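## Task

The cell is paused. The log says: an earlier run (9139) threw out plate B38 but left its lid in LP1. Plate R33 at N3 was unlidded and its lid went to LP2. R83 at N2 had its lid moved to LP4. R38 at N1 had its lid moved to LP3. The dispenser then failed and the run was aborted. Auto-recovery put the LP3 lid on N1 and the LP4 lid on N2, and then a watchdog halted it. The lids carry no labels, so work out from the log which lid belongs to which plate. Seat every plate's own lid fully on that plate, then press CONTINUE. The plates and B38's lid must stay where they were at the start. If two or more plates in the nests lack a lid, press CALL instead and leave every plate and lid as found. Pressing RETRY, CONTINUE or SKIP fails the task if the gripper is holding labware at that moment. It also fails if any plate at a nest is not seated in it, or any lid there is not seated on a plate. Results that stay in place only because the robot holds them do not count. At the end, release everything and move clear. Resting on the panel housing, the CALL key or the key this job needs still counts as clear.

## Robot and tools

Robot: two arms, left_arm and right_arm, each with a two-finger parallel gripper. Either arm may do the work, and the idle one can be parked out of the way. left_arm is on the +y side. Base roots in the scene frame: left_arm at (-0.038, +0.328, +0.373), right_arm at (-0.005, -0.282, +0.373). Both bases are slightly tilted. A mounting frame behind the arms is a fixed obstacle.

Frame: one scene frame is used for everything. Its origin is on the table top midway between the arms, +x points out over the table, +z points up. The gripper's fingers extend along the gripper's own +z axis and close along its y axis. end_effector_position is the point between the finger pads, roughly 1 cm behind the tips. Joint ranges (rad): waist -2.880 to 2.880, shoulder 0 to 3.142, elbow 0 to 3.019, wrist pitch -1.693 to 1.571, wrist yaw -1.571 to 1.571, wrist roll -2.094 to 2.094.

Row format (used by both motion tools): one flat list of 16 numbers covering both arms, even if only one moves. The first 8 are left_arm: x, y, z in metres, then qw, qx, qy, qz (w first), then opening. The last 8 are the same for right_arm. Positions and quaternions are absolute target poses in the scene frame, not offsets. Opening is a scale from -1 (closed) to +1 (fully open, 0.094 m). To keep an arm still, resend its pose and opening exactly as given in the last result before it should hold. To keep an orientation, repeat the same quaternion you chose rather than copying a drifted reading.

execute_actions(actions): a list of actions. Each action is a table of up to 15 rows. Each row lasts one control step (1/30 s), and a short table repeats its last row until 15 steps (0.5 s) are filled. At every step the commanded pose is clipped to within 70 mm and 16 degrees of the measured pose. Far targets therefore need several actions. An action is rejected for both arms if a target lies more than 0.6 m from that gripper's current position along any of its axes. If the first action fails that check, or any action is malformed, the whole call does nothing. An empty list simply returns state and images.

move(target, speed, blocking): target is one 16-number row of absolute poses. Both grippers follow straight paths to it, finishing together, in 0.5 to 10 s, turning the shorter way. speed is in m/s, from 0.002 to 0.5 (default 0.25); rotation is capped at twice that in rad/s. The opening is applied at the start. The paths ignore obstacles and the other arm. Faster contact hits harder, and aiming deeper past a surface presses harder. With blocking=false the result comes after 0.5 s; other motion commands are then refused until a wait or stop shows the move has ended. The result adds a "move:" line with the ending (done, off_target, moving, held, fault), any limits (paced = the pose was clipped; held = a check blocked steps), and each gripper's distance from its target.

wait(seconds): 0 to 10 s; arms keep their last command, and a running move continues. stop(): brakes the current move; the fingers keep moving. zoom_image(camera, region): camera is cam_high, cam_left_wrist or cam_right_wrist; region is [x0, y0, x1, y1] in that image's pixels, origin top-left, at most 504 by 504. read_manual(section): only "licences". finished_scene(scene): integer 1 or 2; it ends that scene for good.

Cameras: cam_high is a fixed 672x504 overview; the wrist cameras are 616x616 fisheye views that move with each hand.

Results: a state line per arm gives the gripper position and quaternion. "Hand target" is where the controller is currently driving. grip_measured is the finger opening on the command scale. The last joint value is the opening in metres. Step readings list positions at some steps, and HELD marks a step where that arm was held back. "pose unreachable" means the clearance check altered or blocked that arm's command, and "too close" refers to the arm's plate and frame. FAULT lines report stops. MOTOR HOT appears from 85 °C, and at 100 °C an OVER-TEMPERATURE FAULT drops that arm.

Practical notes: moves often finish a centimetre or more short, usually too low. Commands of only a few mm may not move the hand, and reach errors grow at long reach. To hold a lid, command an opening about 0.03 below grip_measured; less than that grips more lightly. Deck labels mark nests (N) and lid parks (LP) in no fixed order, so read them in the images.

The panel (PANEL) has four keys. Facing it, from left to right: RETRY (white), CONTINUE (green), SKIP (yellow), CALL (blue). The first three are go keys, and the job ends when one goes down. Press a key by pushing until it latches. Release everything before pressing a key. A wrong or early go key is worse than none.

Avoid knocking anything off the table, letting the arms collide or press on each other, fast or hard contacts, dropped lids, and holding loads long enough for motors to overheat.

Each tool is called after "Emit:" by a JSON object that holds its "name" and its "arguments", one argument or row to a line.

## Session

Emit:
{"name": "execute_actions", "arguments": {
  "actions": []
}}

Scene clock: 0.00 s.
left_arm: end_effector_position=(+0.4586, +0.4958, +0.2062) grip_measured=+1.000 end_effector_quat_wxyz=(+0.196, +0.310, +0.752, +0.547) | right_arm: end_effector_position=(+0.5099, -0.3622, +0.2574) grip_measured=+1.000 end_effector_quat_wxyz=(+0.381, -0.025, +0.924, +0.008)
Joint positions: left_arm=[ 0.007  2.124  0.687  1.549 -0.681  1.573  0.094] | right_arm=[-0.251  1.533  0.58   0.564 -0.129 -0.245  0.094]
Joint velocities: left_arm=[-0.024 -0.005 -0.012  0.007  0.022 -0.022  0.   ] | right_arm=[-0.005 -0.015  0.012 -0.007 -0.022  0.022  0.   ]
Hand target (left_arm): +0.458, +0.496, +0.207; +0.197, +0.310, +0.752, +0.548
Hand target (right_arm): +0.514, -0.363, +0.258; +0.385, -0.025, +0.923, +0.007

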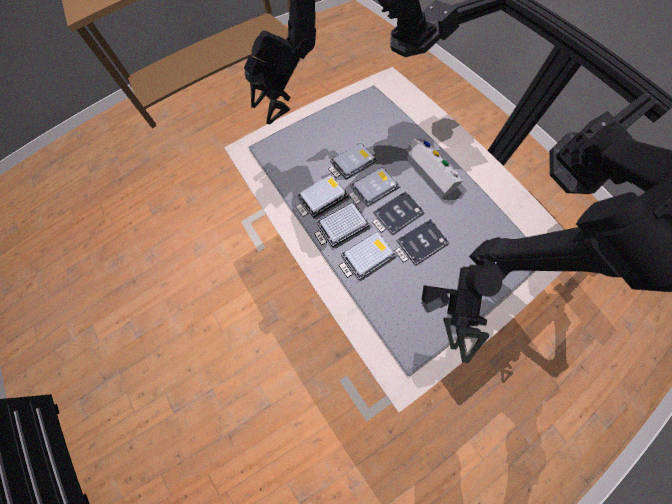

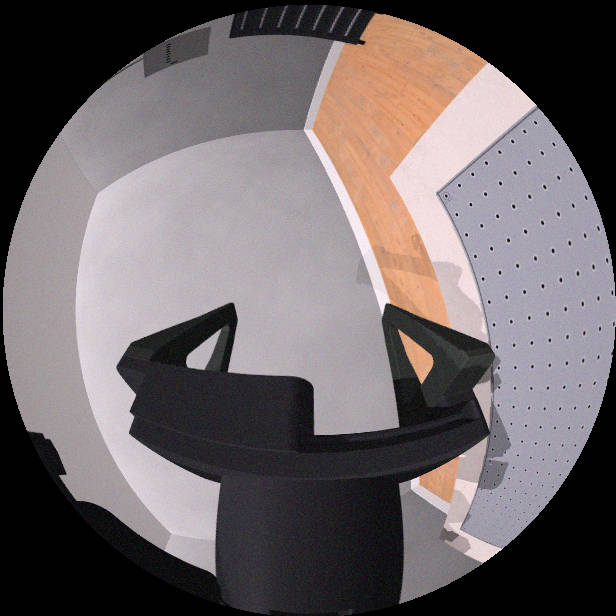

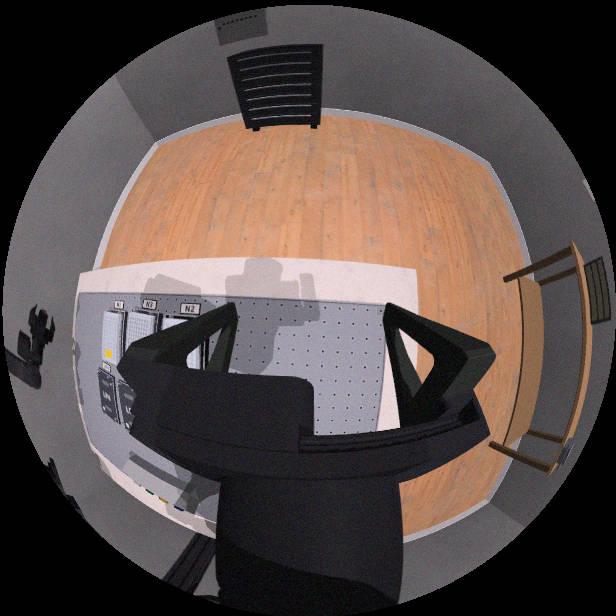

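Emit:
{"name": "zoom_image", "arguments": {
  "camera": "cam_high",
  "region": [280, 120, 480, 290]
}}

Emit:
{"name": "zoom_image", "arguments": {
  "camera": "cam_right_wrist",
  "region": [60, 270, 260, 470]
}}

Region (280, 120, 480, 290) of cam_high's 672x504 image, scaled by 2.520, with more detail than that image has; it fills the top 428 rows of this view, and the rest is white.

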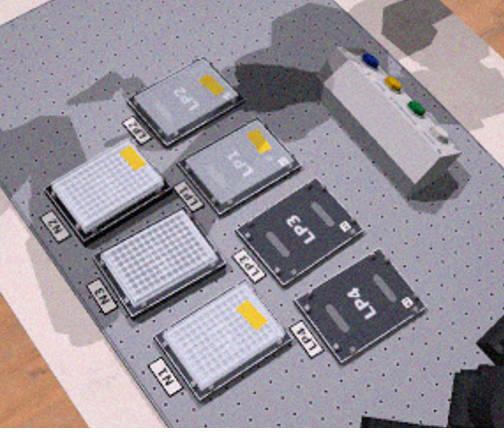

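Region (60, 270, 260, 470) of cam_right_wrist's 616x616 image, scaled by 2.520, with more detail than that image has.

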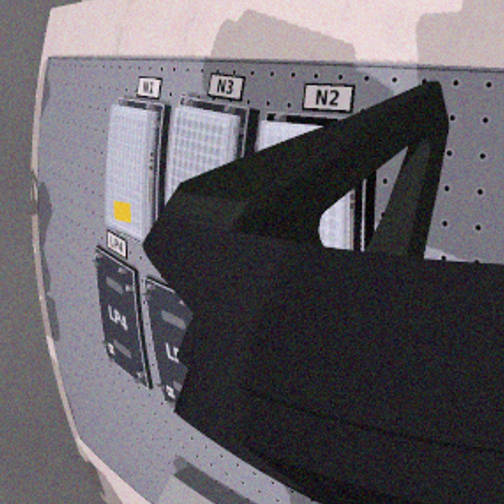

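Emit:
{"name": "zoom_image", "arguments": {
  "camera": "cam_high",
  "region": [290, 135, 410, 255]
}}

Emit:
{"name": "zoom_image", "arguments": {
  "camera": "cam_high",
  "region": [310, 195, 410, 295]
}}

Emit:
{"name": "zoom_image", "arguments": {
  "camera": "cam_high",
  "region": [390, 120, 490, 220]
}}

Region (290, 135, 410, 255) of cam_high's 672x504 image, scaled by 4.200, with more detail than that image has.

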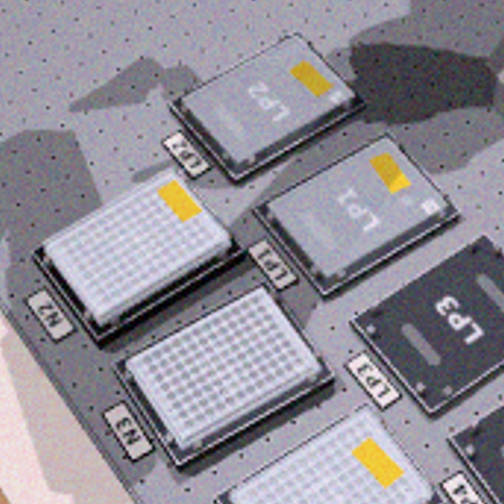

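Region (310, 195, 410, 295) of cam_high's 672x504 image, scaled by 5.040, with more detail than that image has.

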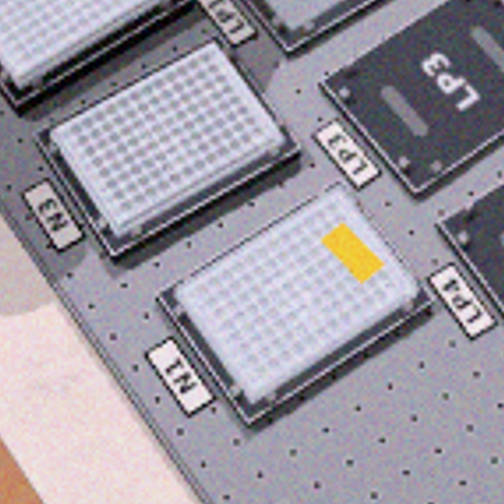

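Region (390, 120, 490, 220) of cam_high's 672x504 image, scaled by 5.040, with more detail than that image has.

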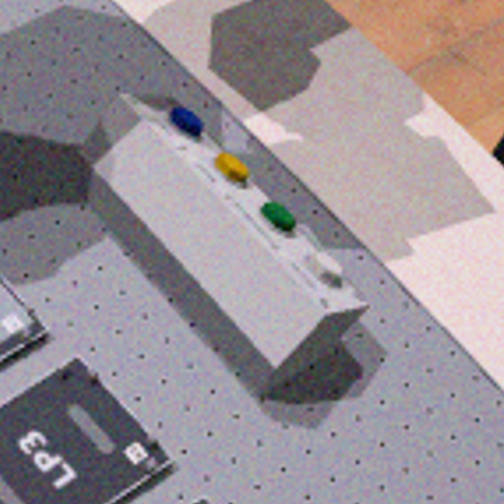

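Emit:
{"name": "move", "arguments": {
  "target": [0.4586,0.4958,0.2062,0.196,0.310,0.752,0.547,1, 0.40,-0.10,0.17,0,0,1,0,1],
  "speed": 0.4
}}

Scene clock: 21.67 s.
left_arm: end_effector_position=(+0.4586, +0.4958, +0.2062) grip_measured=+1.000 end_effector_quat_wxyz=(+0.196, +0.310, +0.752, +0.547) | right_arm: end_effector_position=(+0.3930, -0.1057, +0.1717) grip_measured=+1.000 end_effector_quat_wxyz=(+0.004, -0.011, +1.000, -0.002)
Joint positions: left_arm=[ 0.007  2.124  0.687  1.549 -0.681  1.573  0.094] | right_arm=[ 0.392  1.815  0.865 -0.311  0.319  0.375  0.094]
Joint velocities: left_arm=[-0.005 -0.005 -0.002 -0.002 -0.051 -0.007  0.   ] | right_arm=[-0.005 -0.005 -0.002 -0.002 -0.022  0.007  0.   ]
Hand target (left_arm): +0.459, +0.496, +0.206; +0.196, +0.310, +0.752, +0.547
Hand target (right_arm): +0.400, -0.102, +0.171; +0.004, -0.004, +1.000, -0.001
Off the commanded pose (left_arm): 0.000 m, 0 deg.
Off the commanded pose (right_arm): 0.009 m, 1 deg.
move: done
camera_calibration (this result's frames):
cam_right_wrist: T_world_to_cam=[[0.0145563, -0.999883, -0.00475993, -0.110204], [-0.810752, -0.0145888, 0.585207, 0.217449], [-0.585208, -0.00465934, -0.81087, 0.489212], [0, 0, 0, 1]] pos_world=[0.464192, -0.104739, 0.26891]

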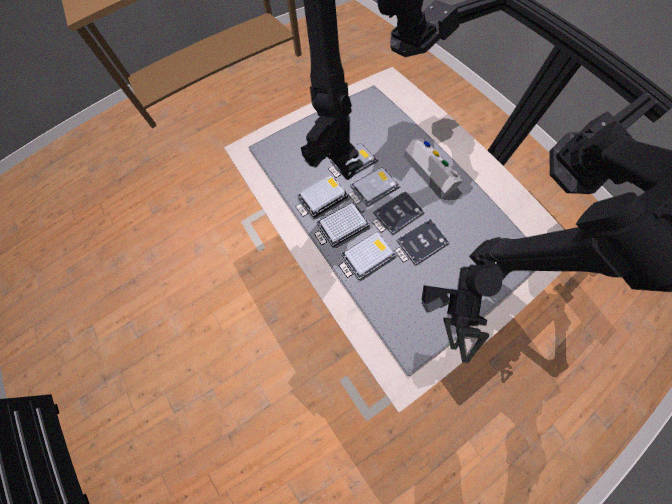

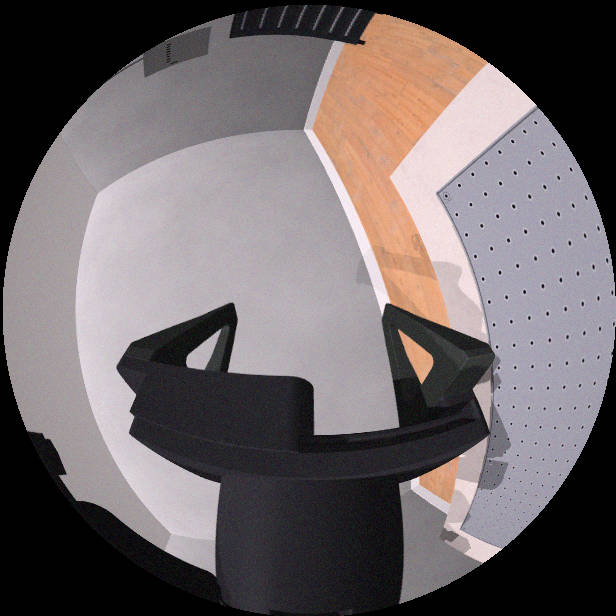

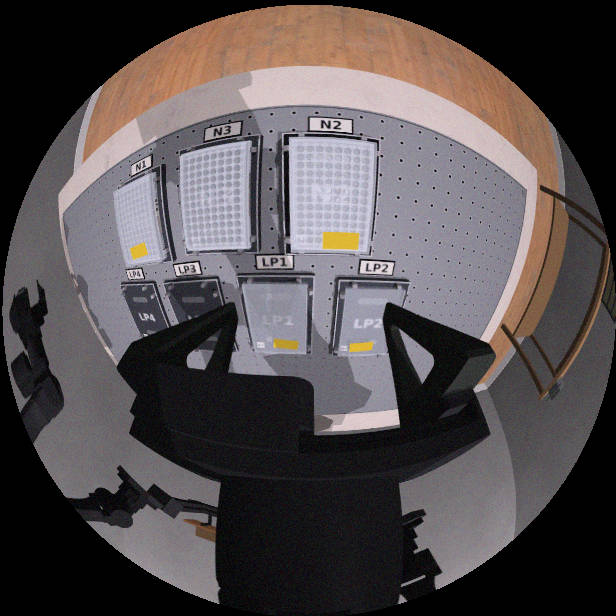

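Emit:
{"name": "zoom_image", "arguments": {
  "camera": "cam_right_wrist",
  "region": [220, 110, 420, 310]
}}

Emit:
{"name": "zoom_image", "arguments": {
  "camera": "cam_right_wrist",
  "region": [100, 110, 280, 290]
}}

Emit:
{"name": "zoom_image", "arguments": {
  "camera": "cam_right_wrist",
  "region": [230, 240, 430, 380]
}}

Region (220, 110, 420, 310) of cam_right_wrist's 616x616 image, scaled by 2.520, with more detail than that image has.

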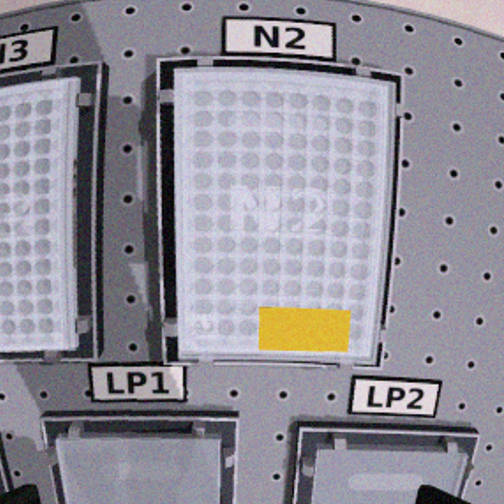

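Region (100, 110, 280, 290) of cam_right_wrist's 616x616 image, scaled by 2.800, with more detail than that image has.

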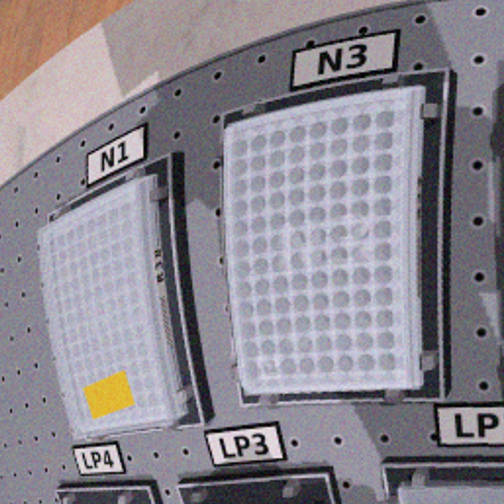

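Region (230, 240, 430, 380) of cam_right_wrist's 616x616 image, scaled by 2.520, with more detail than that image has; it fills the top 353 rows of this view, and the rest is white.

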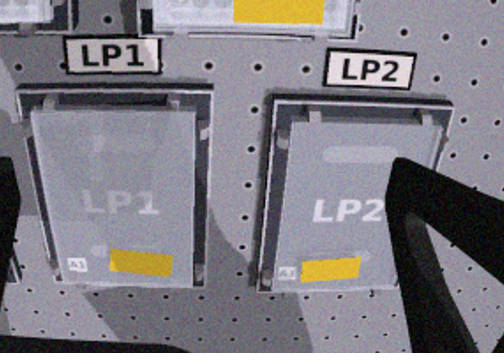

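Emit:
{"name": "move", "arguments": {
  "target": [0.4586,0.4958,0.2062,0.196,0.310,0.752,0.547,1, 0.25,-0.204,0.075,0,-0.013,1,0,1],
  "speed": 0.4
}}

Scene clock: 43.87 s.
left_arm: end_effector_position=(+0.4586, +0.4958, +0.2062) grip_measured=+1.000 end_effector_quat_wxyz=(+0.196, +0.310, +0.752, +0.547) | right_arm: end_effector_position=(+0.2484, -0.2026, +0.0745) grip_measured=+1.000 end_effector_quat_wxyz=(-0.007, -0.012, +1.000, -0.003)
Joint positions: left_arm=[ 0.007  2.124  0.687  1.549 -0.681  1.573  0.094] | right_arm=[0.179 2.098 0.525 0.349 0.244 0.169 0.094]
Joint velocities: left_arm=[-0.015 -0.005 -0.022 -0.002 -0.037 -0.037  0.   ] | right_arm=[-0.005 -0.005  0.017  0.012 -0.007 -0.037  0.   ]
Hand target (left_arm): +0.459, +0.496, +0.206; +0.196, +0.310, +0.752, +0.547
Hand target (right_arm): +0.251, -0.205, +0.075; -0.002, -0.013, +1.000, -0.001
Off the commanded pose (left_arm): 0.000 m, 0 deg.
Off the commanded pose (right_arm): 0.002 m, 1 deg.
move: done
camera_calibration (this result's frames):
cam_right_wrist: T_world_to_cam=[[0.0154259, -0.999872, -0.00429181, -0.205714], [-0.798064, -0.0148981, 0.602388, 0.151179], [-0.602375, -0.00586723, -0.798192, 0.328371], [0, 0, 0, 1]] pos_world=[0.321627, -0.201508, 0.170151]

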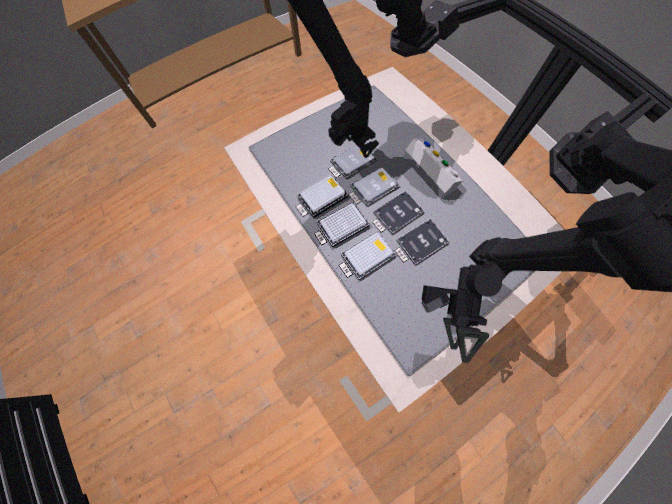

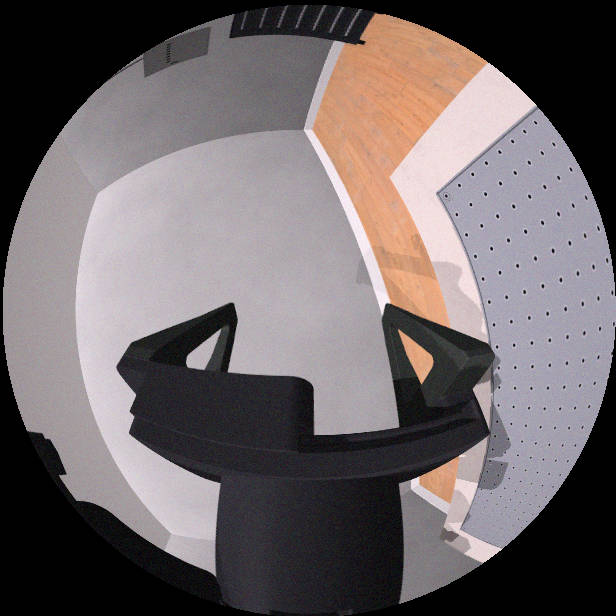

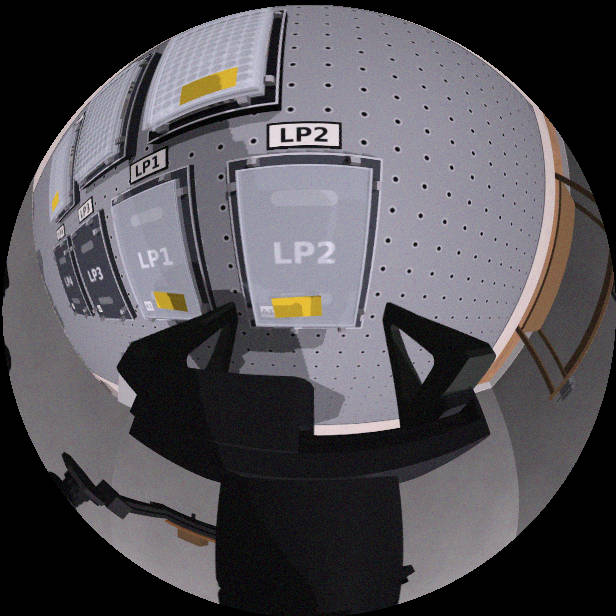

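Emit:
{"name": "zoom_image", "arguments": {
  "camera": "cam_right_wrist",
  "region": [210, 140, 410, 340]
}}

Emit:
{"name": "zoom_image", "arguments": {
  "camera": "cam_right_wrist",
  "region": [40, 0, 300, 230]
}}

Region (210, 140, 410, 340) of cam_right_wrist's 616x616 image, scaled by 2.520, with more detail than that image has.

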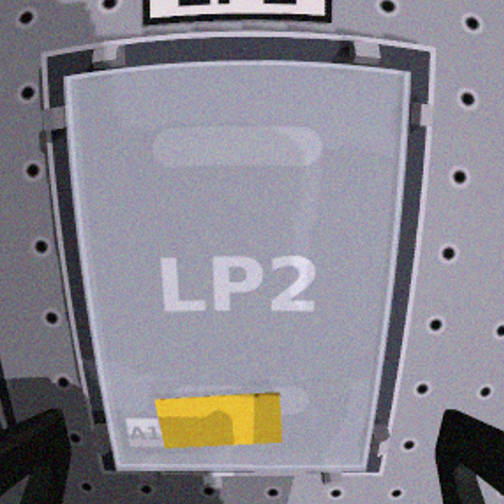

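Region (40, 0, 300, 230) of cam_right_wrist's 616x616 image, scaled by 1.938, with more detail than that image has; it fills the top 446 rows of this view, and the rest is white.

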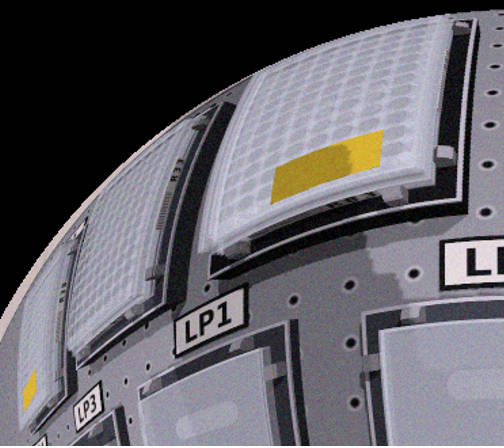

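Emit:
{"name": "move", "arguments": {
  "target": [0.4586,0.4958,0.2062,0.196,0.310,0.752,0.547,1, 0.266,-0.199,0.052,0,-0.013,1,0,1],
  "speed": 0.15
}}

Scene clock: 58.90 s.
left_arm: end_effector_position=(+0.4586, +0.4958, +0.2062) grip_measured=+1.000 end_effector_quat_wxyz=(+0.196, +0.310, +0.752, +0.547) | right_arm: end_effector_position=(+0.2685, -0.1938, +0.0578) grip_measured=+1.000 end_effector_quat_wxyz=(+0.004, -0.014, +1.000, +0.002)
Joint positions: left_arm=[ 0.007  2.124  0.687  1.549 -0.681  1.573  0.094] | right_arm=[0.179 2.14  0.59  0.349 0.24  0.16  0.094]
Joint velocities: left_arm=[ 0.005 -0.005 -0.007 -0.017 -0.081  0.022  0.   ] | right_arm=[ 0.005 -0.005 -0.012 -0.012 -0.037  0.007  0.   ]
Hand target (left_arm): +0.459, +0.496, +0.206; +0.196, +0.310, +0.752, +0.547
Hand target (right_arm): +0.266, -0.199, +0.052; -0.000, -0.013, +1.000, -0.000
Off the commanded pose (left_arm): 0.000 m, 0 deg.
Off the commanded pose (right_arm): 0.008 m, 1 deg.
move: done
camera_calibration (this result's frames):
cam_right_wrist: T_world_to_cam=[[0.0191878, -0.999735, -0.0126963, -0.197743], [-0.810652, -0.022989, 0.585077, 0.180236], [-0.585214, -0.000934074, -0.810878, 0.324245], [0, 0, 0, 1]] pos_world=[0.339656, -0.193245, 0.15496]

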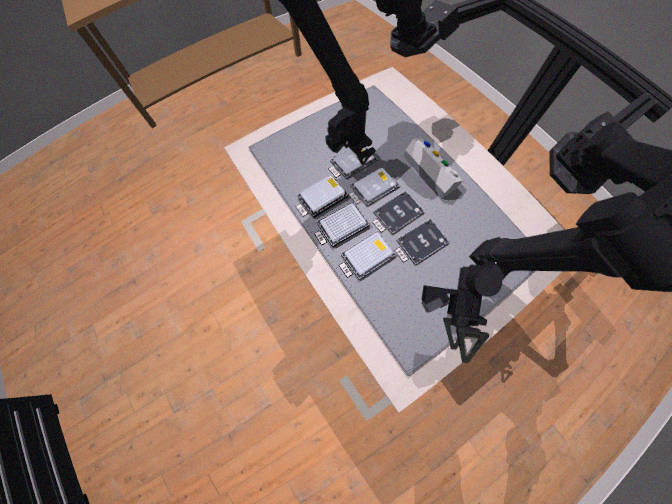

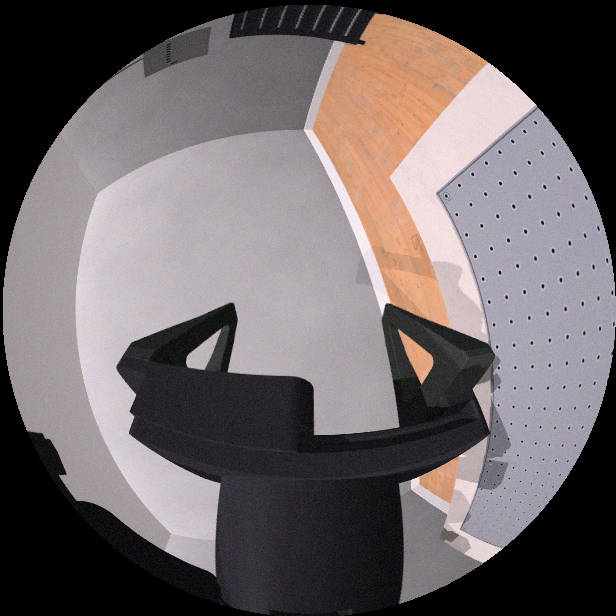

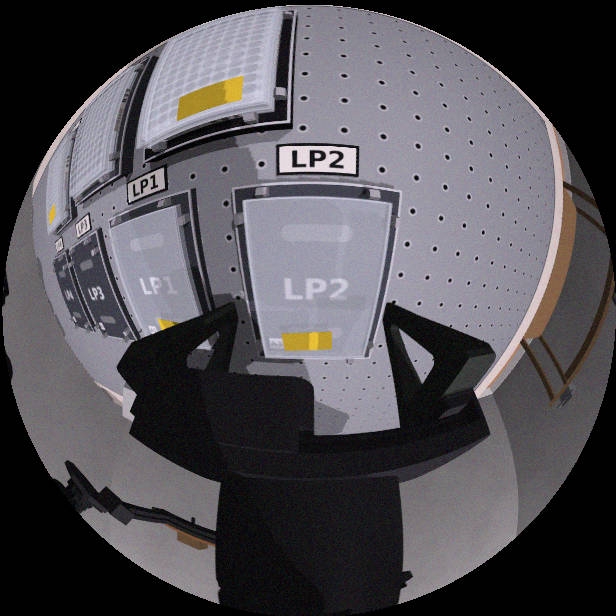

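Emit:
{"name": "move", "arguments": {
  "target": [0.4586,0.4958,0.2062,0.196,0.310,0.752,0.547,1, 0.265,-0.204,0.05,0,-0.013,1,0,1],
  "speed": 0.1
}}

Scene clock: 62.67 s.
left_arm: end_effector_position=(+0.4586, +0.4958, +0.2062) grip_measured=+1.000 end_effector_quat_wxyz=(+0.196, +0.310, +0.752, +0.547) | right_arm: end_effector_position=(+0.2683, -0.1976, +0.0559) grip_measured=+1.000 end_effector_quat_wxyz=(+0.003, -0.015, +1.000, +0.002)
Joint positions: left_arm=[ 0.007  2.124  0.687  1.549 -0.681  1.573  0.094] | right_arm=[0.166 2.144 0.59  0.354 0.234 0.145 0.094]
Joint velocities: left_arm=[-0.024 -0.005 -0.027 -0.007  0.066 -0.051  0.   ] | right_arm=[ 0.005 -0.005  0.002 -0.012  0.037  0.037  0.   ]
Hand target (left_arm): +0.459, +0.496, +0.206; +0.196, +0.310, +0.752, +0.547
Hand target (right_arm): +0.265, -0.204, +0.050; -0.000, -0.013, +1.000, -0.000
Off the commanded pose (left_arm): 0.000 m, 0 deg.
Off the commanded pose (right_arm): 0.009 m, 1 deg.
move: done
camera_calibration (this result's frames):
cam_right_wrist: T_world_to_cam=[[0.0223603, -0.999661, -0.0133202, -0.202424], [-0.809658, -0.025923, 0.586329, 0.180145], [-0.586476, -0.00232574, -0.809963, 0.322588], [0, 0, 0, 1]] pos_world=[0.339572, -0.196936, 0.152964]

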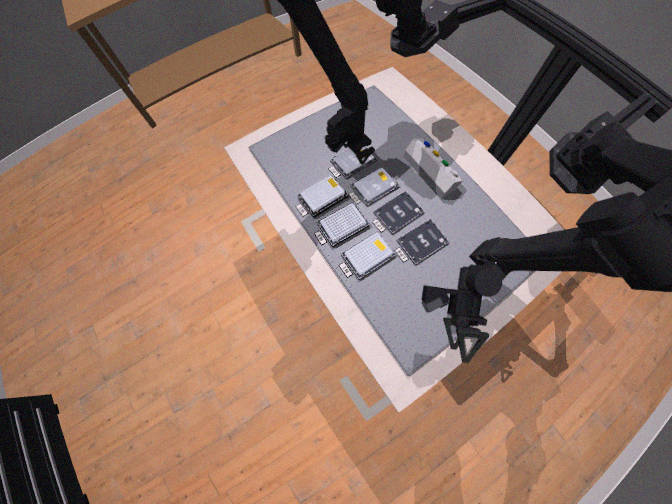

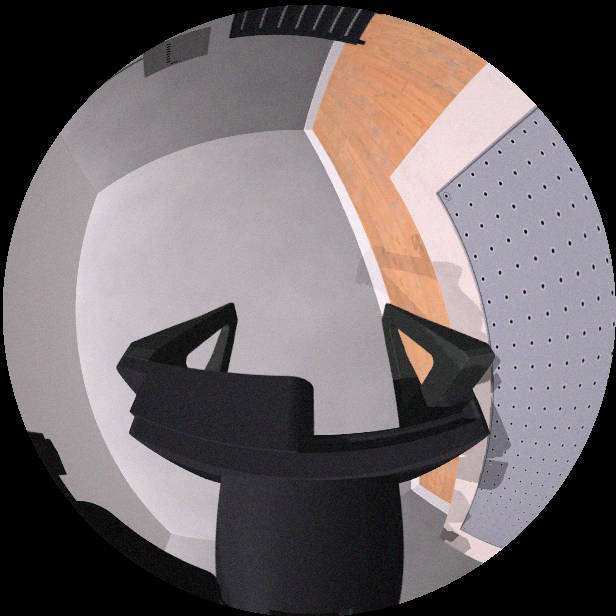

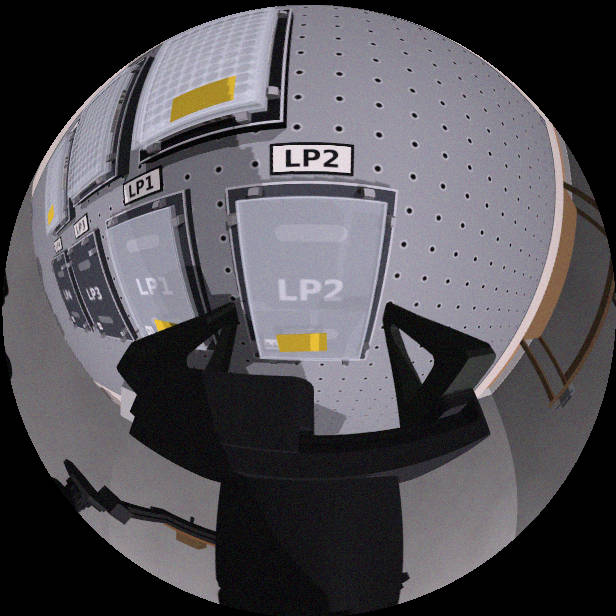

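Emit:
{"name": "zoom_image", "arguments": {
  "camera": "cam_right_wrist",
  "region": [210, 170, 410, 370]
}}

Region (210, 170, 410, 370) of cam_right_wrist's 616x616 image, scaled by 2.520, with more detail than that image has.

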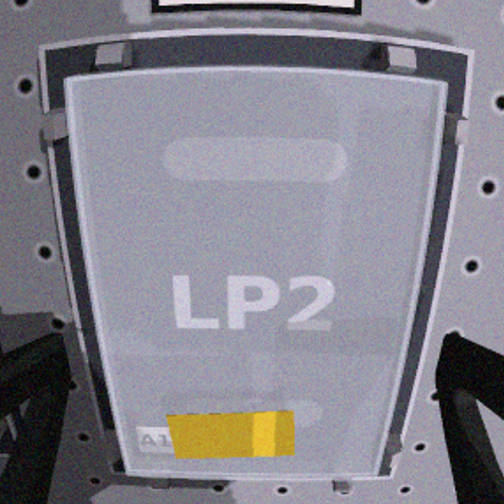

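Emit:
{"name": "move", "arguments": {
  "target": [0.4586,0.4958,0.2062,0.196,0.310,0.752,0.547,1, 0.262,-0.203,0.032,0,-0.013,1,0,1],
  "speed": 0.05
}}

Scene clock: 70.77 s.
left_arm: end_effector_position=(+0.4586, +0.4958, +0.2062) grip_measured=+1.000 end_effector_quat_wxyz=(+0.196, +0.310, +0.752, +0.547) | right_arm: end_effector_position=(+0.2603, -0.1972, +0.0381) grip_measured=+1.000 end_effector_quat_wxyz=(-0.001, -0.017, +1.000, +0.001)
Joint positions: left_arm=[ 0.007  2.124  0.687  1.549 -0.681  1.573  0.094] | right_arm=[0.158 2.213 0.613 0.391 0.231 0.136 0.094]
Joint velocities: left_arm=[ 0.005 -0.015 -0.017 -0.012  0.037 -0.022  0.   ] | right_arm=[ 0.005 -0.005  0.002  0.002  0.037 -0.007  0.   ]
Hand target (left_arm): +0.459, +0.496, +0.206; +0.196, +0.310, +0.752, +0.547
Hand target (right_arm): +0.262, -0.203, +0.032; -0.000, -0.013, +1.000, -0.000
Off the commanded pose (left_arm): 0.000 m, 0 deg.
Off the commanded pose (right_arm): 0.009 m, 0 deg.
move: done
camera_calibration (this result's frames):
cam_right_wrist: T_world_to_cam=[[0.0256598, -0.999597, -0.0121739, -0.202911], [-0.803837, -0.0278712, 0.594196, 0.181956], [-0.594296, -0.00546114, -0.804228, 0.304735], [0, 0, 0, 1]] pos_world=[0.332573, -0.196094, 0.134489]

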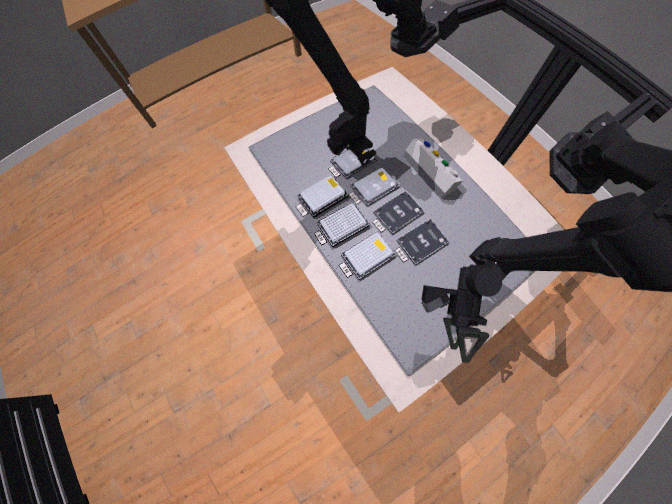

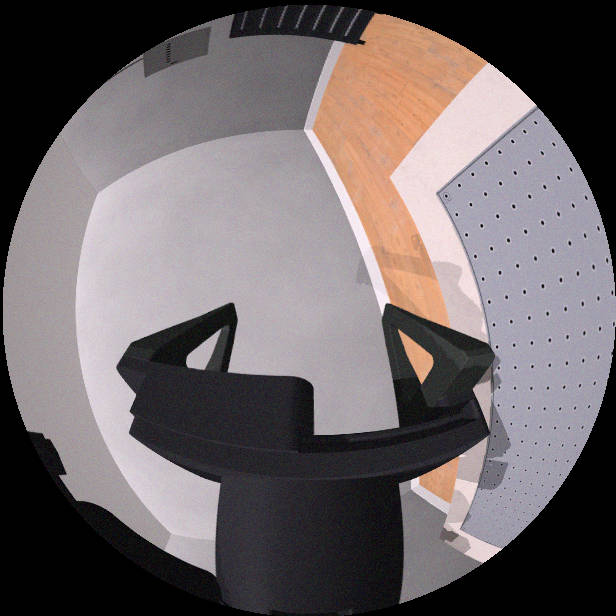

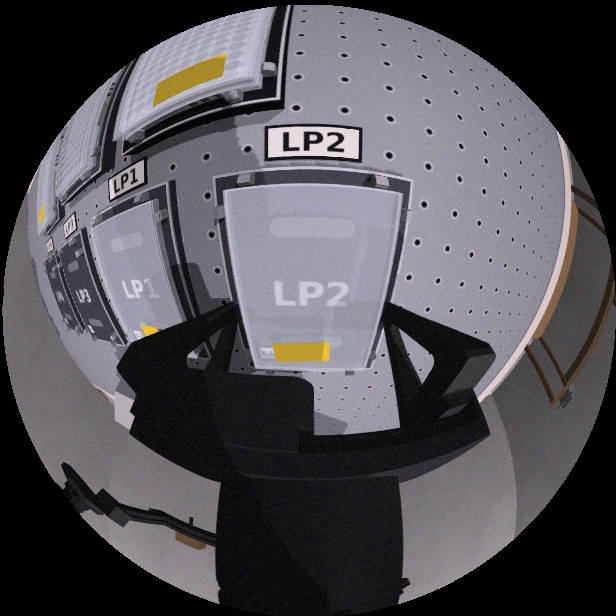

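Emit:
{"name": "zoom_image", "arguments": {
  "camera": "cam_right_wrist",
  "region": [200, 160, 420, 380]
}}

Emit:
{"name": "zoom_image", "arguments": {
  "camera": "cam_high",
  "region": [310, 110, 410, 210]
}}

Region (200, 160, 420, 380) of cam_right_wrist's 616x616 image, scaled by 2.291, with more detail than that image has.

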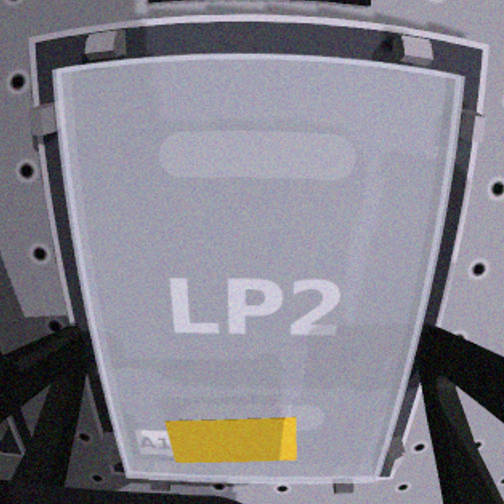

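Region (310, 110, 410, 210) of cam_high's 672x504 image, scaled by 5.040, with more detail than that image has.

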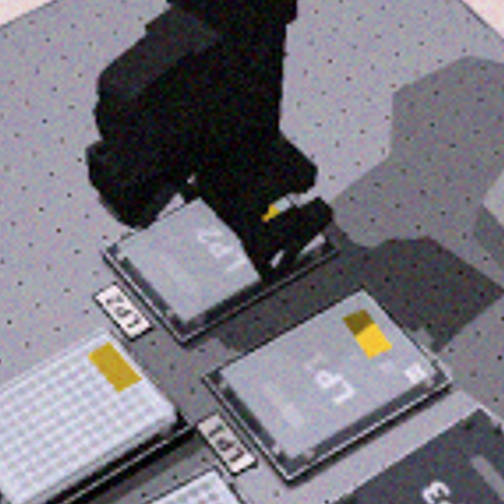

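Emit:
{"name": "move", "arguments": {
  "target": [0.4586,0.4958,0.2062,0.196,0.310,0.752,0.547,1, 0.262,-0.203,0.032,0,-0.013,1,0,0.74],
  "speed": 0.05
}}

Scene clock: 80.30 s.
left_arm: end_effector_position=(+0.4586, +0.4958, +0.2062) grip_measured=+1.000 end_effector_quat_wxyz=(+0.196, +0.310, +0.752, +0.547) | right_arm: end_effector_position=(+0.2603, -0.1972, +0.0381) grip_measured=+0.789 end_effector_quat_wxyz=(-0.001, -0.017, +1.000, +0.001)
Joint positions: left_arm=[ 0.007  2.124  0.687  1.549 -0.681  1.573  0.094] | right_arm=[0.158 2.213 0.613 0.391 0.231 0.136 0.084]
Joint velocities: left_arm=[ 0.005 -0.005  0.017  0.017 -0.022 -0.081  0.   ] | right_arm=[-0.005 -0.005 -0.007  0.002  0.022  0.037  0.   ]
Hand target (left_arm): +0.459, +0.496, +0.206; +0.196, +0.310, +0.752, +0.547
Hand target (right_arm): +0.262, -0.203, +0.032; -0.000, -0.013, +1.000, -0.000
Off the commanded pose (left_arm): 0.000 m, 0 deg.
Off the commanded pose (right_arm): 0.009 m, 1 deg.
move: done
camera_calibration (this result's frames):
cam_right_wrist: T_world_to_cam=[[0.0264225, -0.999577, -0.0121761, -0.203106], [-0.803817, -0.0284858, 0.594195, 0.18183], [-0.59429, -0.00591273, -0.804229, 0.304645], [0, 0, 0, 1]] pos_world=[0.332572, -0.196039, 0.134489]

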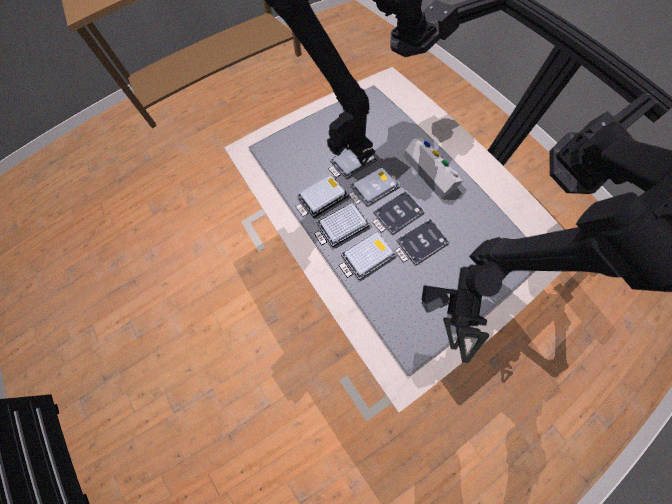

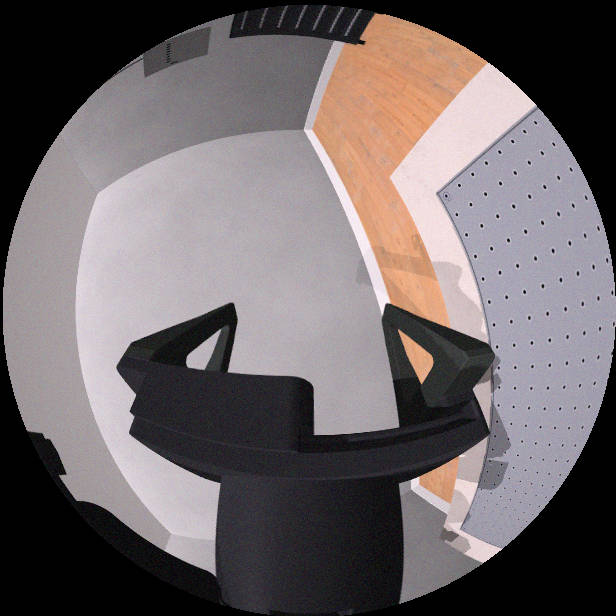

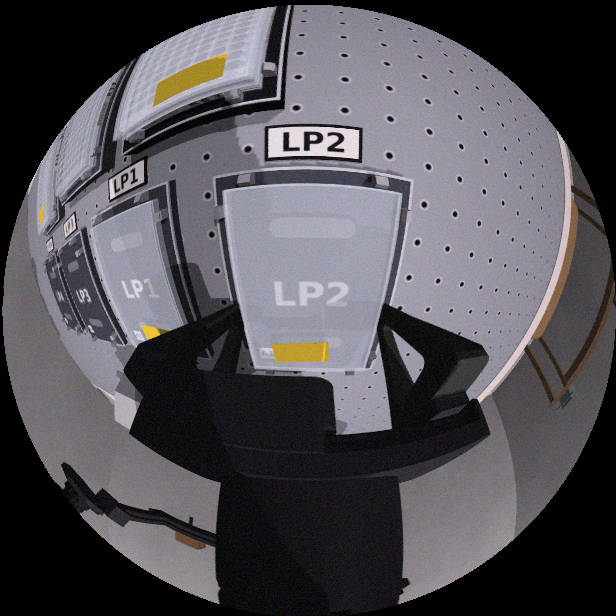

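Emit:
{"name": "move", "arguments": {
  "target": [0.4586,0.4958,0.2062,0.196,0.310,0.752,0.547,1, 0.262,-0.196,0.09,0,-0.013,1,0,0.75],
  "speed": 0.1
}}

Emit:
{"name": "move", "arguments": {
  "target": [0.4586,0.4958,0.2062,0.196,0.310,0.752,0.547,1, 0.447,0.004,0.095,0,-0.013,1,0,0.75],
  "speed": 0.25
}}

Scene clock: 90.50 s.
left_arm: end_effector_position=(+0.4586, +0.4958, +0.2062) grip_measured=+1.000 end_effector_quat_wxyz=(+0.196, +0.310, +0.752, +0.547) | right_arm: end_effector_position=(+0.2744, -0.1990, +0.0857) grip_measured=+0.789 end_effector_quat_wxyz=(+0.011, -0.008, +1.000, +0.001)
Joint positions: left_arm=[ 0.007  2.124  0.687  1.549 -0.681  1.573  0.094] | right_arm=[0.183 2.034 0.544 0.302 0.245 0.171 0.084]
Joint velocities: left_arm=[-0.005  0.005 -0.017  0.012 -0.051 -0.051  0.   ] | right_arm=[-0.005 -0.005 -0.002 -0.012 -0.007 -0.066 -0.001]
Hand target (left_arm): +0.459, +0.496, +0.206; +0.196, +0.310, +0.752, +0.547
Hand target (right_arm): +0.262, -0.197, +0.090; +0.000, -0.013, +1.000, +0.000
Off the commanded pose (left_arm): 0.000 m, 0 deg.
Off the commanded pose (right_arm): 0.014 m, 1 deg.
move: off_target (right_arm)
camera_calibration (this result's frames):
cam_right_wrist: T_world_to_cam=[[0.00895812, -0.999892, -0.0116712, -0.200048], [-0.818865, -0.0140341, 0.573814, 0.173607], [-0.573916, 0.00441686, -0.818902, 0.349016], [0, 0, 0, 1]] pos_world=[0.344258, -0.199131, 0.183857]

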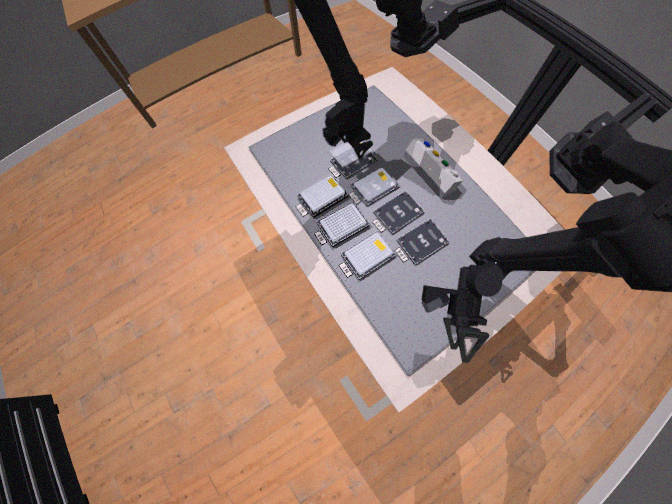

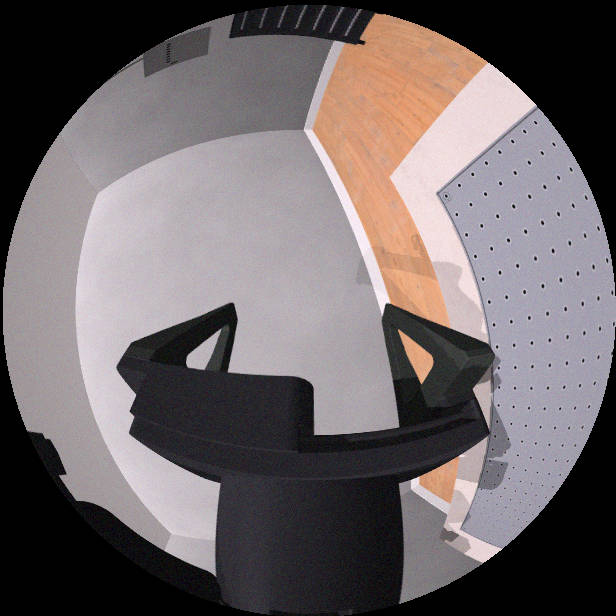

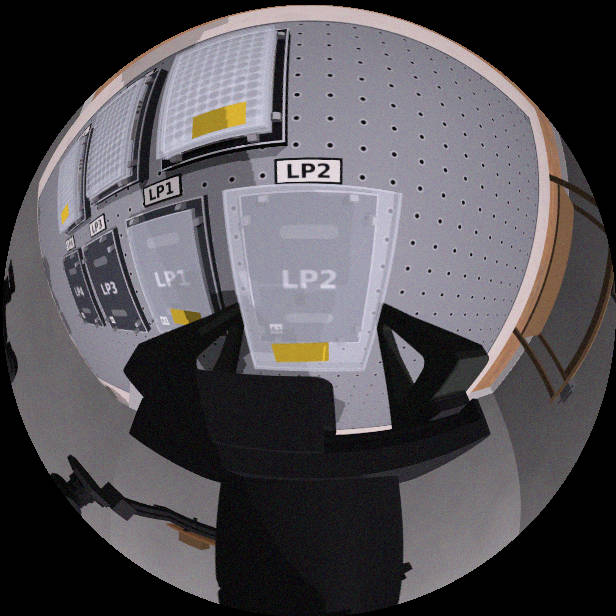

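Scene clock: 92.10 s.
left_arm: end_effector_position=(+0.4586, +0.4958, +0.2062) grip_measured=+1.000 end_effector_quat_wxyz=(+0.196, +0.310, +0.752, +0.547) | right_arm: end_effector_position=(+0.4514, -0.0006, +0.1021) grip_measured=+0.789 end_effector_quat_wxyz=(+0.008, -0.012, +1.000, +0.005)
Joint positions: left_arm=[ 0.007  2.124  0.687  1.549 -0.681  1.573  0.094] | right_arm=[ 0.48   2.137  1.235 -0.375  0.334  0.458  0.084]
Joint velocities: left_arm=[-0.024 -0.015 -0.017 -0.007 -0.007  0.022  0.   ] | right_arm=[-0.005  0.005 -0.007  0.002  0.037 -0.037  0.001]
Hand target (left_arm): +0.459, +0.496, +0.206; +0.196, +0.310, +0.752, +0.547
Hand target (right_arm): +0.446, +0.006, +0.096; +0.002, -0.013, +1.000, +0.002
Off the commanded pose (left_arm): 0.000 m, 0 deg.
Off the commanded pose (right_arm): 0.010 m, 1 deg.
move: done
camera_calibration (this result's frames):
cam_right_wrist: T_world_to_cam=[[0.0153756, -0.999684, -0.0198829, -0.00516607], [-0.814786, -0.0240528, 0.579263, 0.309474], [-0.579558, 0.00729376, -0.814898, 0.46526], [0, 0, 0, 1]] pos_world=[0.52188, -0.00111422, 0.199771]

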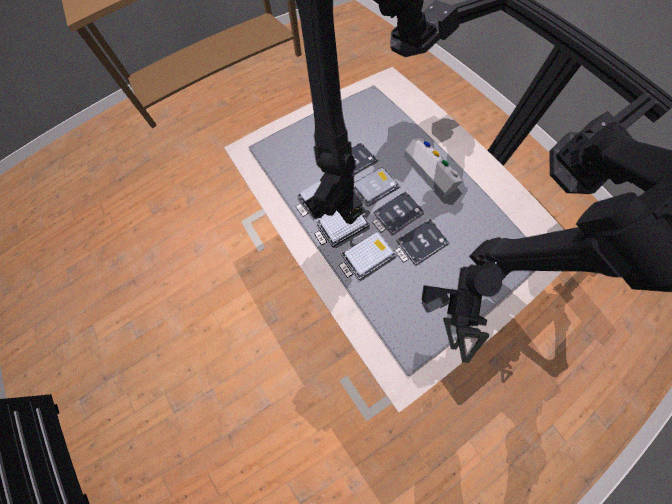

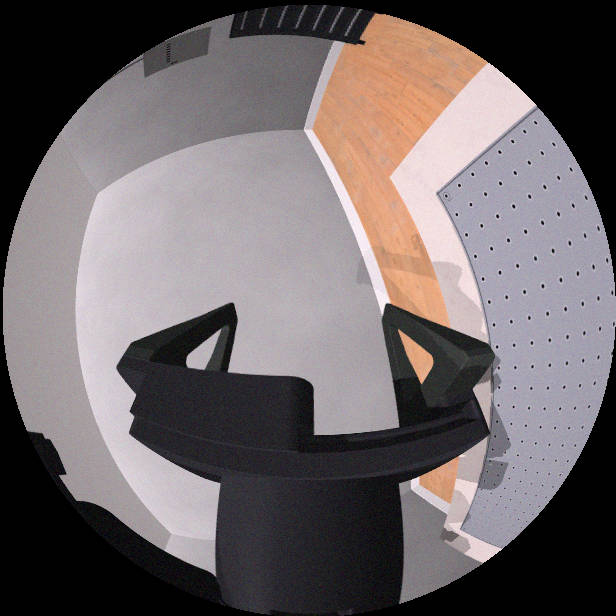

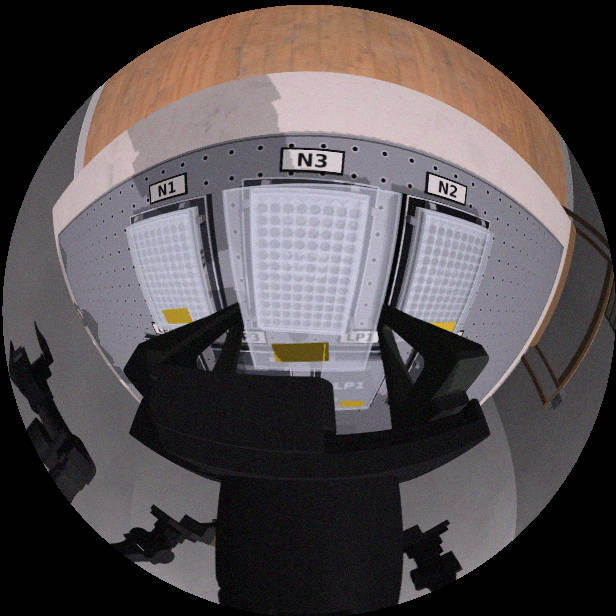

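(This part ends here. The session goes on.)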